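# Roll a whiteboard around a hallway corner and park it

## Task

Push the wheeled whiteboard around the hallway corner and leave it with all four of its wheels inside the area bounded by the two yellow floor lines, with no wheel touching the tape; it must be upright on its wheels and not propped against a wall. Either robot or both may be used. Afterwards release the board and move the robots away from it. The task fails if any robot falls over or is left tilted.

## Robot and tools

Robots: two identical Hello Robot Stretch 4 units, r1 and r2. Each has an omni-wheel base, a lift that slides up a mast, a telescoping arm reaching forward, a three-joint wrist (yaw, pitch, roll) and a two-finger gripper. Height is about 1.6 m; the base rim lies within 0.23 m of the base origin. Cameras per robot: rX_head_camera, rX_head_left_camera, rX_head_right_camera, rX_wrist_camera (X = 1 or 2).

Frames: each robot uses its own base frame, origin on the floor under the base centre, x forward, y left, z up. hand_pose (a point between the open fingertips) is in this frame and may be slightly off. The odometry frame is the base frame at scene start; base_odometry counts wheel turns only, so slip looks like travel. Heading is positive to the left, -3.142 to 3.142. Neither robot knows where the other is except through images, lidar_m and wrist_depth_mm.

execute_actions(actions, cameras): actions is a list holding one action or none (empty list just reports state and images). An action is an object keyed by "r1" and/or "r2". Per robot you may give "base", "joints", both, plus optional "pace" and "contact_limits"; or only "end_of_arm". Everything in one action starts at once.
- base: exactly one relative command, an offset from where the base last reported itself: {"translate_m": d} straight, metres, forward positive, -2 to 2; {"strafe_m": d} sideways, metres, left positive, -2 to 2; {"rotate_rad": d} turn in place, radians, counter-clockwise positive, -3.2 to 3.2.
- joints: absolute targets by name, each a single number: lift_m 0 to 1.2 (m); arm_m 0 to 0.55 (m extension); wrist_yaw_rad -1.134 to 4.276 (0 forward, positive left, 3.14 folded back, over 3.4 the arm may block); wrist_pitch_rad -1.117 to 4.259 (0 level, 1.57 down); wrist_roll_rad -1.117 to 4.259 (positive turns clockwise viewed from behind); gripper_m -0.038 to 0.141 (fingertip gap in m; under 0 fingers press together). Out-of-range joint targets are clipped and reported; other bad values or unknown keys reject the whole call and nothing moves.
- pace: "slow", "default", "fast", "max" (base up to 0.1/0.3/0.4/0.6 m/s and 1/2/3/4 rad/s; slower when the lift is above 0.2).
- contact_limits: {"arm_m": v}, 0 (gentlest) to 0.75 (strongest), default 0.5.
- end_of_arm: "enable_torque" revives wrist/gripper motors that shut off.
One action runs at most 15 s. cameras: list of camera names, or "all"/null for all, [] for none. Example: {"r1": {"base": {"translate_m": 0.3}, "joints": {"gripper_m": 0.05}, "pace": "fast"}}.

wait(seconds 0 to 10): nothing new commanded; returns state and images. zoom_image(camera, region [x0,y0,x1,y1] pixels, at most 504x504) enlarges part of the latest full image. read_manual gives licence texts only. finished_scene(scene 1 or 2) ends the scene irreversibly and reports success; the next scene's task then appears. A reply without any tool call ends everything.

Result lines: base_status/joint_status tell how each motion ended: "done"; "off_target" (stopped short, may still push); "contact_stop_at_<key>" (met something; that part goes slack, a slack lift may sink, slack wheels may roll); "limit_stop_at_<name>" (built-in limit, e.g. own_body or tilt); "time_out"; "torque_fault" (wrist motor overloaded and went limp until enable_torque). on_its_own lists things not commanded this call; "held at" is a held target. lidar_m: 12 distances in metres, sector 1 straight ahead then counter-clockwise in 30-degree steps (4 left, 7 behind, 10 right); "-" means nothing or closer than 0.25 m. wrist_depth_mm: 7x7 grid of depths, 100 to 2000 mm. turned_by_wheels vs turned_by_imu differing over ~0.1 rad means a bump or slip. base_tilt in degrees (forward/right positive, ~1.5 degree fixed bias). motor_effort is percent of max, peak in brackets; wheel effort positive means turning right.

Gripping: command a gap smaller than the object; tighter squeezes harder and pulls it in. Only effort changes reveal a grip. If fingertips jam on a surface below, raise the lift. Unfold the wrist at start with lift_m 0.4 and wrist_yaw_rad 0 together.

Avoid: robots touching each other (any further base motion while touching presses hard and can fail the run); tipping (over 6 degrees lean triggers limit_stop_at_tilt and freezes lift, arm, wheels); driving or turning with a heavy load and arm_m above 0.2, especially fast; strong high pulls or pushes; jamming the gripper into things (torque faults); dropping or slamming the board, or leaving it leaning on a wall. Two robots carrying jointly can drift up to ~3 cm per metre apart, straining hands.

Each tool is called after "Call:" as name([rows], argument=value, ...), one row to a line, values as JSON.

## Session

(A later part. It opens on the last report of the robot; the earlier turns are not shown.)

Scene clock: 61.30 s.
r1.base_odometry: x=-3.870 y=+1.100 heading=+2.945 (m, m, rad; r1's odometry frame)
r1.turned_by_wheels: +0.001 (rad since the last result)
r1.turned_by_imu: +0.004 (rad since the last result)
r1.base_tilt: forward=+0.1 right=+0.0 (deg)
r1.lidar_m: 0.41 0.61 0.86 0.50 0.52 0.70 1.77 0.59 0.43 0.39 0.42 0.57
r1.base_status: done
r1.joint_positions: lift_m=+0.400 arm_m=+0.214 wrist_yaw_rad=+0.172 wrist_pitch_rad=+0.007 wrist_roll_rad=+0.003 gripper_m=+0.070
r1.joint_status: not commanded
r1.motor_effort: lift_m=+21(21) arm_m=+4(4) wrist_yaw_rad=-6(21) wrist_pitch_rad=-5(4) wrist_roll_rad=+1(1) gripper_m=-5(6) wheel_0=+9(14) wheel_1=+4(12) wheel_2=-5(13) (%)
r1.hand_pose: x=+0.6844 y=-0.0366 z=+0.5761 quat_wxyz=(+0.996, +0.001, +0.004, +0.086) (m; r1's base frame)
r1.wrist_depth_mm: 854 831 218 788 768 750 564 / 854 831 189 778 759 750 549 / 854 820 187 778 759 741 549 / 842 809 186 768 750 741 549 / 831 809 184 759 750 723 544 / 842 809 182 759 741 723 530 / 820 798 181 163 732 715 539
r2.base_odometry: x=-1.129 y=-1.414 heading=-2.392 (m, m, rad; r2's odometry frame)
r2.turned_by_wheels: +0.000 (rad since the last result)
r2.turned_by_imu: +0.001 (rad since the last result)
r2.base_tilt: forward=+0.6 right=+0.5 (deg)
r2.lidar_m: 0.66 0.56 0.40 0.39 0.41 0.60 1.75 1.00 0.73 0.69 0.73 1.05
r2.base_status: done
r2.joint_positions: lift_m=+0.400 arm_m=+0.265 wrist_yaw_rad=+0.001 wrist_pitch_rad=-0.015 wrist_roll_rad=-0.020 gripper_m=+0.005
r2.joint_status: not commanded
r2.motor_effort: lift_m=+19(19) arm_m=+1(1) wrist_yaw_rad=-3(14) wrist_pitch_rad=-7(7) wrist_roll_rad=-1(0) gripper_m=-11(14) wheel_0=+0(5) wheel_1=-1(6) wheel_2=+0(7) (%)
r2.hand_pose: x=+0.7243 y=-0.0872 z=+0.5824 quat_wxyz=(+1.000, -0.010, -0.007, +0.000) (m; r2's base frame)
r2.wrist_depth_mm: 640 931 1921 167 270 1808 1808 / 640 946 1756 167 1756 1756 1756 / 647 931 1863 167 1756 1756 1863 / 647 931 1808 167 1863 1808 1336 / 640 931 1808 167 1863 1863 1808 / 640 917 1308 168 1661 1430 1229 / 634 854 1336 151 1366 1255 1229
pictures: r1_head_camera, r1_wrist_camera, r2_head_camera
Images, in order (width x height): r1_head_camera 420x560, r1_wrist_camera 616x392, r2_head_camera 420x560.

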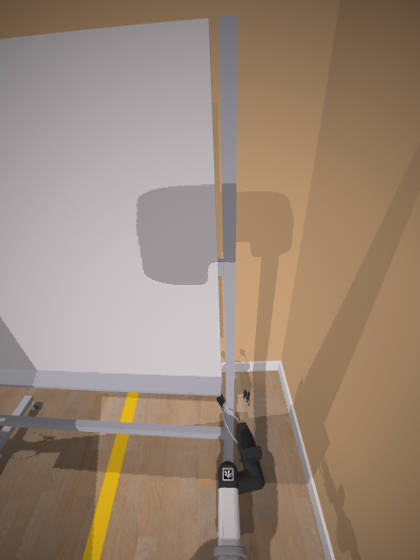

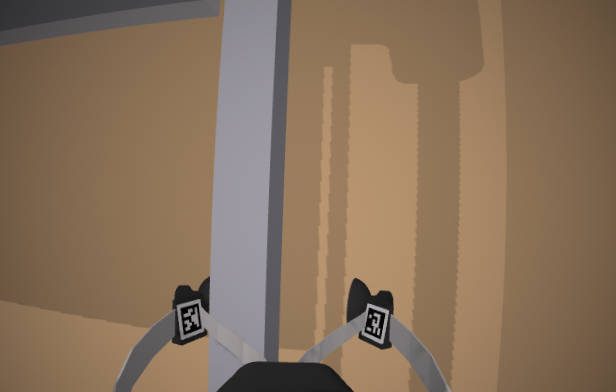

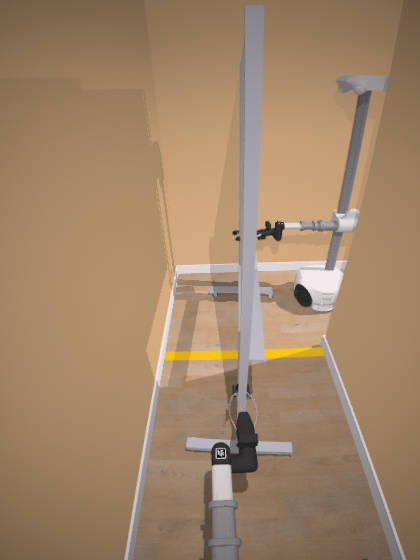

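Call:
execute_actions([
  {"r1": {"joints": {"gripper_m": 0.14}}},
], cameras=["r1_wrist_camera"])

Call:
execute_actions([
  {"r1": {"joints": {"arm_m": 0.0}, "pace": "fast"}},
], cameras=["r1_wrist_camera"])

Call:
execute_actions([
  {"r1": {"base": {"translate_m": -0.6}}, "r2": {"base": {"translate_m": -0.95}}},
], cameras=["r1_head_left_camera", "r2_head_camera", "r2_head_left_camera", "r2_wrist_camera"])

Scene clock: 63.37 s.
r1.base_odometry: x=-3.870 y=+1.100 heading=+2.945 (m, m, rad; r1's odometry frame)
r1.turned_by_wheels: +0.000 (rad since the last result)
r1.turned_by_imu: +0.001 (rad since the last result)
r1.base_tilt: forward=+0.1 right=+0.0 (deg)
r1.lidar_m: 0.39 0.61 0.86 0.50 0.52 0.72 1.80 0.61 0.43 0.38 0.43 0.57
r1.base_status: not commanded
r1.joint_positions: lift_m=+0.400 arm_m=+0.214 wrist_yaw_rad=+0.171 wrist_pitch_rad=+0.007 wrist_roll_rad=+0.003 gripper_m=+0.140
r1.joint_status: all done
r1.motor_effort: lift_m=+21(21) arm_m=+4(4) wrist_yaw_rad=+0(8) wrist_pitch_rad=-4(5) wrist_roll_rad=+1(1) gripper_m=-1(3) wheel_0=+8(9) wheel_1=+4(4) wheel_2=-5(5) (%)
r1.hand_pose: x=+0.6843 y=-0.0372 z=+0.5761 quat_wxyz=(+0.996, +0.001, +0.004, +0.085) (m; r1's base frame)
r1.wrist_depth_mm: 842 831 190 788 768 750 559 / 854 831 188 778 768 750 544 / 854 831 186 778 768 741 549 / 842 809 185 768 759 741 539 / 831 809 184 768 750 741 544 / 831 212 181 768 226 732 525 / 831 798 182 150 741 723 535
r2.base_odometry: x=-1.129 y=-1.414 heading=-2.392 (m, m, rad; r2's odometry frame)
r2.turned_by_wheels: +0.000 (rad since the last result)
r2.turned_by_imu: +0.001 (rad since the last result)
r2.base_tilt: forward=+0.6 right=+0.4 (deg)
r2.lidar_m: 0.66 0.55 0.42 0.38 0.41 0.58 1.74 0.98 0.72 0.69 0.74 1.04
r2.base_status: not commanded
r2.joint_positions: lift_m=+0.400 arm_m=+0.265 wrist_yaw_rad=+0.001 wrist_pitch_rad=-0.015 wrist_roll_rad=-0.020 gripper_m=+0.005
r2.joint_status: not commanded
r2.motor_effort: lift_m=+19(19) arm_m=+1(1) wrist_yaw_rad=-3(3) wrist_pitch_rad=-7(6) wrist_roll_rad=-1(1) gripper_m=-10(11) wheel_0=+0(0) wheel_1=-1(1) wheel_2=+1(1) (%)
r2.hand_pose: x=+0.7243 y=-0.0872 z=+0.5824 quat_wxyz=(+1.000, -0.010, -0.007, +0.000) (m; r2's base frame)
r2.wrist_depth_mm: 640 917 1808 167 268 1808 1756 / 647 931 1863 167 1863 1808 1808 / 647 946 1756 167 1808 1808 1863 / 661 931 1863 167 1756 1808 1308 / 640 904 1756 167 1808 1808 1863 / 640 931 1281 168 1661 1430 1182 / 634 842 1336 151 1366 1229 1229
pictures: r1_wrist_camera
Images, in order (width x height): r1_wrist_camera 616x392.

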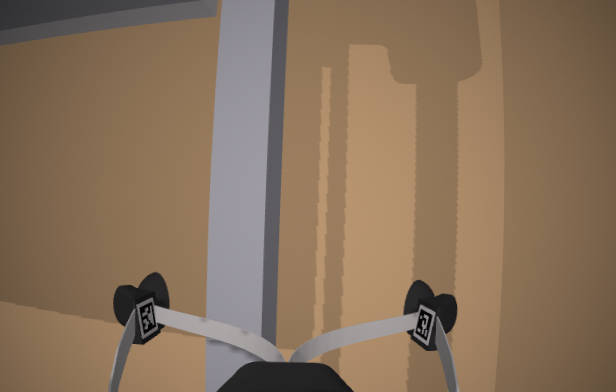

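Scene clock: 64.83 s.
r1.base_odometry: x=-3.870 y=+1.100 heading=+2.945 (m, m, rad; r1's odometry frame)
r1.turned_by_wheels: +0.000 (rad since the last result)
r1.turned_by_imu: +0.000 (rad since the last result)
r1.base_tilt: forward=+0.1 right=+0.0 (deg)
r1.lidar_m: 0.47 0.62 0.87 0.49 0.52 0.70 1.80 0.61 0.43 0.39 0.43 0.57
r1.base_status: not commanded
r1.joint_positions: lift_m=+0.400 arm_m=+0.001 wrist_yaw_rad=+0.170 wrist_pitch_rad=+0.007 wrist_roll_rad=+0.003 gripper_m=+0.140
r1.joint_status: all done
r1.motor_effort: lift_m=+21(21) arm_m=-7(5) wrist_yaw_rad=+0(0) wrist_pitch_rad=-5(6) wrist_roll_rad=+1(1) gripper_m=-1(1) wheel_0=+8(9) wheel_1=+4(4) wheel_2=-5(5) (%)
r1.hand_pose: x=+0.4712 y=-0.0374 z=+0.5760 quat_wxyz=(+0.996, +0.001, +0.004, +0.085) (m; r1's base frame)
r1.wrist_depth_mm: 469 452 427 415 991 866 569 / 466 418 418 415 976 866 554 / 1098 1060 1025 991 976 866 554 / 1078 1060 1025 991 976 866 554 / 1078 1042 1008 991 960 854 549 / 1060 212 1008 991 227 759 539 / 1042 1042 1008 151 960 732 549
r2.base_odometry: x=-1.129 y=-1.414 heading=-2.392 (m, m, rad; r2's odometry frame)
r2.turned_by_wheels: +0.000 (rad since the last result)
r2.turned_by_imu: +0.000 (rad since the last result)
r2.base_tilt: forward=+0.6 right=+0.5 (deg)
r2.lidar_m: 0.65 0.56 0.41 0.40 0.42 0.58 1.77 0.99 0.71 0.69 0.74 1.02
r2.base_status: not commanded
r2.joint_positions: lift_m=+0.400 arm_m=+0.265 wrist_yaw_rad=+0.001 wrist_pitch_rad=-0.015 wrist_roll_rad=-0.020 gripper_m=+0.005
r2.joint_status: not commanded
r2.motor_effort: lift_m=+19(19) arm_m=+1(1) wrist_yaw_rad=-4(3) wrist_pitch_rad=-8(7) wrist_roll_rad=+0(1) gripper_m=-11(10) wheel_0=+0(0) wheel_1=-1(1) wheel_2=+1(0) (%)
r2.hand_pose: x=+0.7243 y=-0.0872 z=+0.5824 quat_wxyz=(+1.000, -0.010, -0.007, +0.000) (m; r2's base frame)
r2.wrist_depth_mm: 640 931 1756 168 270 1756 1808 / 654 917 1756 168 1863 1808 1808 / 654 946 1808 167 1808 1756 1756 / 654 946 1808 167 1808 1464 1366 / 654 931 1863 168 1808 1808 1808 / 640 917 1281 167 1708 1397 1229 / 627 854 1336 151 1366 1229 1205
pictures: r1_wrist_camera
Images, in order (width x height): r1_wrist_camera 616x392.

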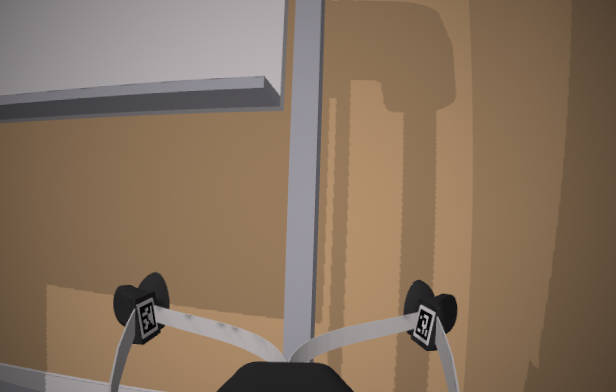

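Scene clock: 69.47 s.
r1.base_odometry: x=-3.282 y=+0.982 heading=+2.944 (m, m, rad; r1's odometry frame)
r1.turned_by_wheels: +0.000 (rad since the last result)
r1.turned_by_imu: +0.001 (rad since the last result)
r1.base_tilt: forward=+0.1 right=+0.0 (deg)
r1.lidar_m: 1.51 0.72 0.51 0.49 0.51 0.67 1.83 0.63 0.43 0.40 0.45 0.59
r1.base_status: done
r1.joint_positions: lift_m=+0.400 arm_m=+0.001 wrist_yaw_rad=+0.170 wrist_pitch_rad=+0.007 wrist_roll_rad=+0.003 gripper_m=+0.140
r1.joint_status: not commanded
r1.motor_effort: lift_m=+21(21) arm_m=-7(7) wrist_yaw_rad=+1(0) wrist_pitch_rad=-6(5) wrist_roll_rad=+1(1) gripper_m=+1(0) wheel_0=-5(9) wheel_1=-2(8) wheel_2=+2(14) (%)
r1.hand_pose: x=+0.4712 y=-0.0374 z=+0.5760 quat_wxyz=(+0.996, +0.001, +0.004, +0.085) (m; r1's base frame)
r1.wrist_depth_mm: 1464 1756 1708 1661 1618 917 597 / 1118 1756 1661 1661 1618 917 585 / 1756 1708 1708 1618 1537 917 591 / 1756 1756 1618 1618 1576 931 585 / 1756 1708 1618 1618 1576 904 580 / 1661 211 1618 1537 226 809 569 / 1229 1308 1430 151 1537 778 569
r2.base_odometry: x=-0.434 y=-0.766 heading=-2.392 (m, m, rad; r2's odometry frame)
r2.turned_by_wheels: +0.000 (rad since the last result)
r2.turned_by_imu: +0.006 (rad since the last result)
r2.base_tilt: forward=+0.6 right=+0.5 (deg)
r2.lidar_m: 0.67 0.58 0.44 0.41 0.44 0.64 1.47 1.52 1.11 0.67 0.70 0.98
r2.base_status: done
r2.joint_positions: lift_m=+0.400 arm_m=+0.265 wrist_yaw_rad=+0.003 wrist_pitch_rad=-0.014 wrist_roll_rad=-0.020 gripper_m=+0.005
r2.joint_status: not commanded
r2.motor_effort: lift_m=+19(19) arm_m=-1(1) wrist_yaw_rad=-10(29) wrist_pitch_rad=-8(11) wrist_roll_rad=+0(0) gripper_m=-12(21) wheel_0=+0(10) wheel_1=+0(5) wheel_2=+2(21) (%)
r2.hand_pose: x=+0.7249 y=-0.0864 z=+0.5823 quat_wxyz=(+1.000, -0.010, -0.007, +0.002) (m; r2's base frame)
r2.wrist_depth_mm: 668 946 1808 176 271 1336 878 / 654 960 1921 176 - 1336 878 / 661 960 1863 176 - 1336 891 / 668 960 1808 176 - 1366 891 / 668 931 1808 176 - 1336 891 / 661 931 1336 176 1708 1366 904 / 647 866 1281 157 1336 1205 891
pictures: r1_head_left_camera, r2_head_camera, r2_head_left_camera, r2_wrist_camera
Images, in order (width x height): r1_head_left_camera 420x672, r2_head_camera 420x560, r2_head_left_camera 420x672, r2_wrist_camera 616x392.

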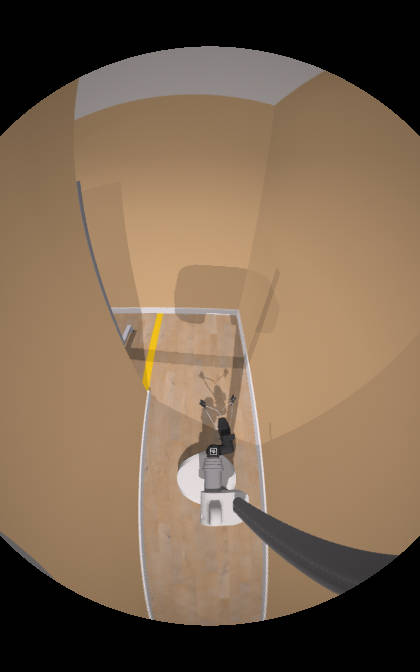

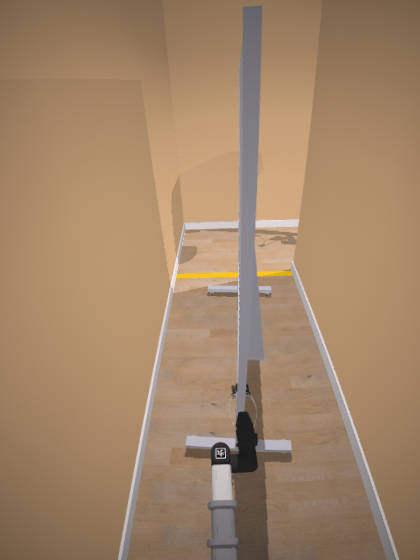

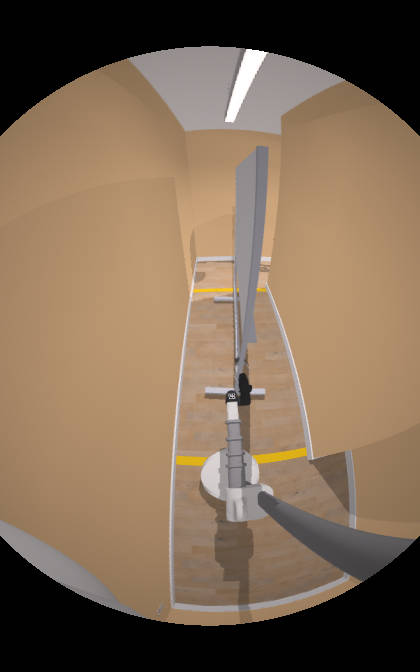

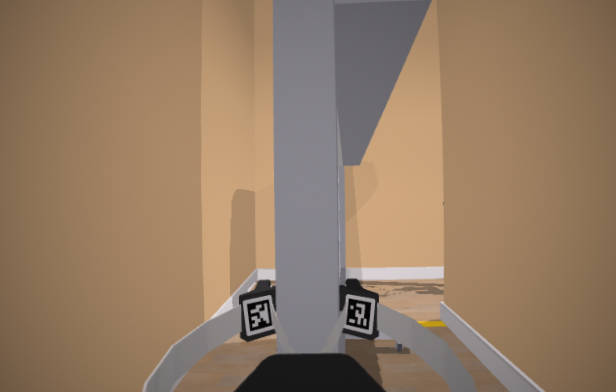

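Call:
execute_actions([
  {"r2": {"joints": {"gripper_m": 0.12}}},
], cameras=["r2_wrist_camera"])

Call:
execute_actions([
  {"r2": {"base": {"translate_m": -0.55}, "joints": {"arm_m": 0.0}, "pace": "fast"}},
], cameras=["r2_head_camera", "r1_head_left_camera"])

Scene clock: 71.60 s.
r1.base_odometry: x=-3.282 y=+0.982 heading=+2.944 (m, m, rad; r1's odometry frame)
r1.turned_by_wheels: +0.000 (rad since the last result)
r1.turned_by_imu: +0.001 (rad since the last result)
r1.base_tilt: forward=+0.2 right=+0.0 (deg)
r1.lidar_m: 1.48 0.72 0.51 0.46 0.50 0.68 1.82 0.63 0.44 0.42 0.44 0.59
r1.base_status: not commanded
r1.joint_positions: lift_m=+0.400 arm_m=+0.001 wrist_yaw_rad=+0.170 wrist_pitch_rad=+0.007 wrist_roll_rad=+0.003 gripper_m=+0.140
r1.joint_status: not commanded
r1.motor_effort: lift_m=+21(21) arm_m=-7(7) wrist_yaw_rad=+0(1) wrist_pitch_rad=-4(3) wrist_roll_rad=+1(1) gripper_m=+0(0) wheel_0=-4(4) wheel_1=-2(2) wheel_2=+2(2) (%)
r1.hand_pose: x=+0.4712 y=-0.0374 z=+0.5760 quat_wxyz=(+0.996, +0.001, +0.004, +0.085) (m; r1's base frame)
r1.wrist_depth_mm: 1464 1756 1708 1661 1618 917 603 / 1098 1708 1661 1618 1576 917 585 / 1808 1708 1661 1618 1618 917 597 / 1708 1756 1708 1618 1576 917 591 / 1756 1708 1576 1618 1576 904 580 / 1708 212 1618 1576 227 809 564 / 1229 1308 1464 151 1499 778 574
r2.base_odometry: x=-0.434 y=-0.766 heading=-2.392 (m, m, rad; r2's odometry frame)
r2.turned_by_wheels: +0.000 (rad since the last result)
r2.turned_by_imu: +0.001 (rad since the last result)
r2.base_tilt: forward=+0.5 right=+0.5 (deg)
r2.lidar_m: 0.67 0.59 0.44 0.42 0.45 0.62 1.48 1.51 1.12 0.66 0.71 0.99
r2.base_status: not commanded
r2.joint_positions: lift_m=+0.400 arm_m=+0.265 wrist_yaw_rad=+0.000 wrist_pitch_rad=-0.015 wrist_roll_rad=-0.020 gripper_m=+0.120
r2.joint_status: all done
r2.motor_effort: lift_m=+19(19) arm_m=-2(1) wrist_yaw_rad=-2(11) wrist_pitch_rad=-8(8) wrist_roll_rad=-1(0) gripper_m=-2(11) wheel_0=+0(0) wheel_1=+0(0) wheel_2=+2(3) (%)
r2.hand_pose: x=+0.7246 y=-0.0873 z=+0.5824 quat_wxyz=(+1.000, -0.010, -0.007, +0.000) (m; r2's base frame)
r2.wrist_depth_mm: 668 960 1863 177 270 1308 891 / 683 1008 1921 177 - 1308 878 / 676 991 1808 177 - 1366 891 / 676 976 1863 176 - 1308 904 / 676 976 1808 176 - 1336 904 / 661 842 217 176 1397 1138 878 / 654 866 1336 150 1397 1205 891
pictures: r2_wrist_camera
Images, in order (width x height): r2_wrist_camera 616x392.

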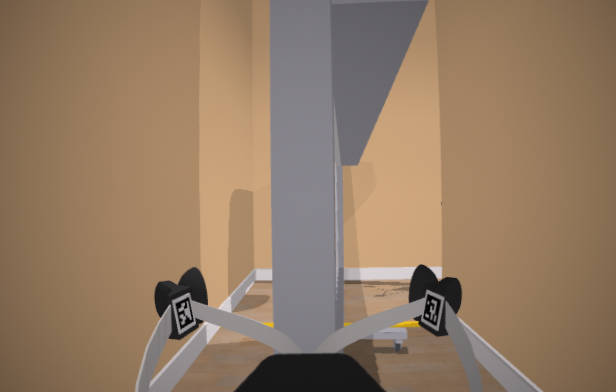

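Scene clock: 74.33 s.
r1.base_odometry: x=-3.282 y=+0.982 heading=+2.944 (m, m, rad; r1's odometry frame)
r1.turned_by_wheels: +0.000 (rad since the last result)
r1.turned_by_imu: +0.001 (rad since the last result)
r1.base_tilt: forward=+0.1 right=+0.0 (deg)
r1.lidar_m: 1.49 0.74 0.50 0.47 0.51 0.68 1.83 0.65 0.43 0.42 0.43 0.59
r1.base_status: not commanded
r1.joint_positions: lift_m=+0.400 arm_m=+0.001 wrist_yaw_rad=+0.170 wrist_pitch_rad=+0.007 wrist_roll_rad=+0.003 gripper_m=+0.140
r1.joint_status: not commanded
r1.motor_effort: lift_m=+21(21) arm_m=-7(7) wrist_yaw_rad=+2(0) wrist_pitch_rad=-5(5) wrist_roll_rad=+1(1) gripper_m=-1(1) wheel_0=-4(5) wheel_1=-2(2) wheel_2=+3(2) (%)
r1.hand_pose: x=+0.4712 y=-0.0374 z=+0.5760 quat_wxyz=(+0.996, +0.001, +0.004, +0.085) (m; r1's base frame)
r1.wrist_depth_mm: 1430 1708 1708 1661 1576 904 597 / 1118 1708 1708 1661 1576 917 585 / 1756 1756 1661 1661 1618 917 591 / 1756 1708 1661 1618 1618 917 591 / 1708 1708 1661 1618 1576 904 580 / 1708 211 1661 1576 226 798 574 / 1255 1308 1430 151 1499 778 580
r2.base_odometry: x=-0.031 y=-0.392 heading=-2.392 (m, m, rad; r2's odometry frame)
r2.turned_by_wheels: +0.000 (rad since the last result)
r2.turned_by_imu: +0.002 (rad since the last result)
r2.base_tilt: forward=+0.6 right=+0.5 (deg)
r2.lidar_m: 1.19 0.61 0.47 0.44 0.48 0.69 0.91 0.98 1.11 1.04 0.88 0.98
r2.base_status: done
r2.joint_positions: lift_m=+0.400 arm_m=+0.001 wrist_yaw_rad=+0.000 wrist_pitch_rad=-0.015 wrist_roll_rad=-0.020 gripper_m=+0.120
r2.joint_status: all done
r2.motor_effort: lift_m=+19(19) arm_m=-6(9) wrist_yaw_rad=+0(3) wrist_pitch_rad=-7(8) wrist_roll_rad=+0(0) gripper_m=-2(2) wheel_0=+0(6) wheel_1=+2(8) wheel_2=-1(11) (%)
r2.hand_pose: x=+0.4605 y=-0.0875 z=+0.5824 quat_wxyz=(+1.000, -0.010, -0.007, +0.000) (m; r2's base frame)
r2.wrist_depth_mm: 707 1008 1983 - - 1229 842 / 707 1042 1983 - - 1229 854 / 707 1025 - - - 1281 842 / 715 1008 1983 - - 1255 854 / 707 1025 1921 - - 1281 866 / 691 878 218 1983 1661 1078 854 / 699 904 1366 150 1397 1118 854
pictures: r1_head_left_camera, r2_head_camera
Images, in order (width x height): r1_head_left_camera 420x672, r2_head_camera 420x560.

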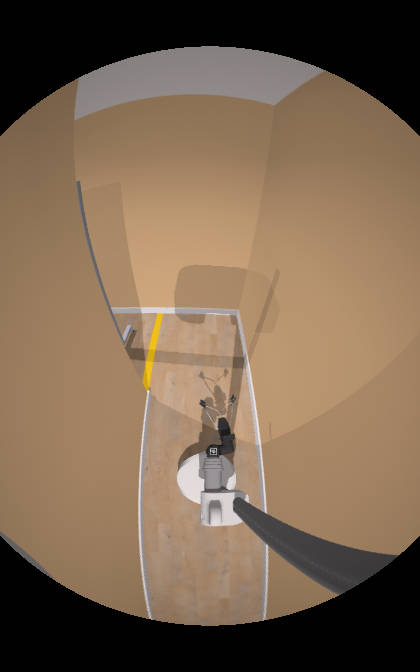

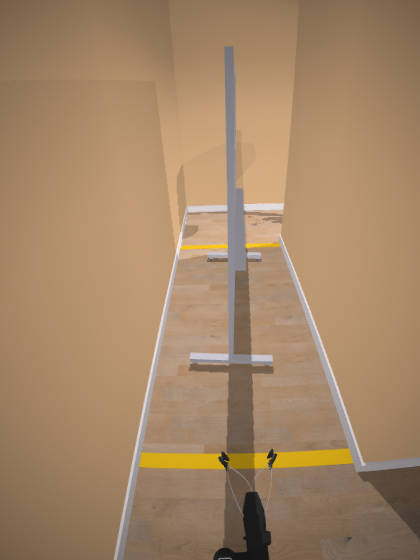

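The whiteboard is parked between the lines and both robots are clear.

Call:
finished_scene(scene=1)

The scene is finished: the task was done.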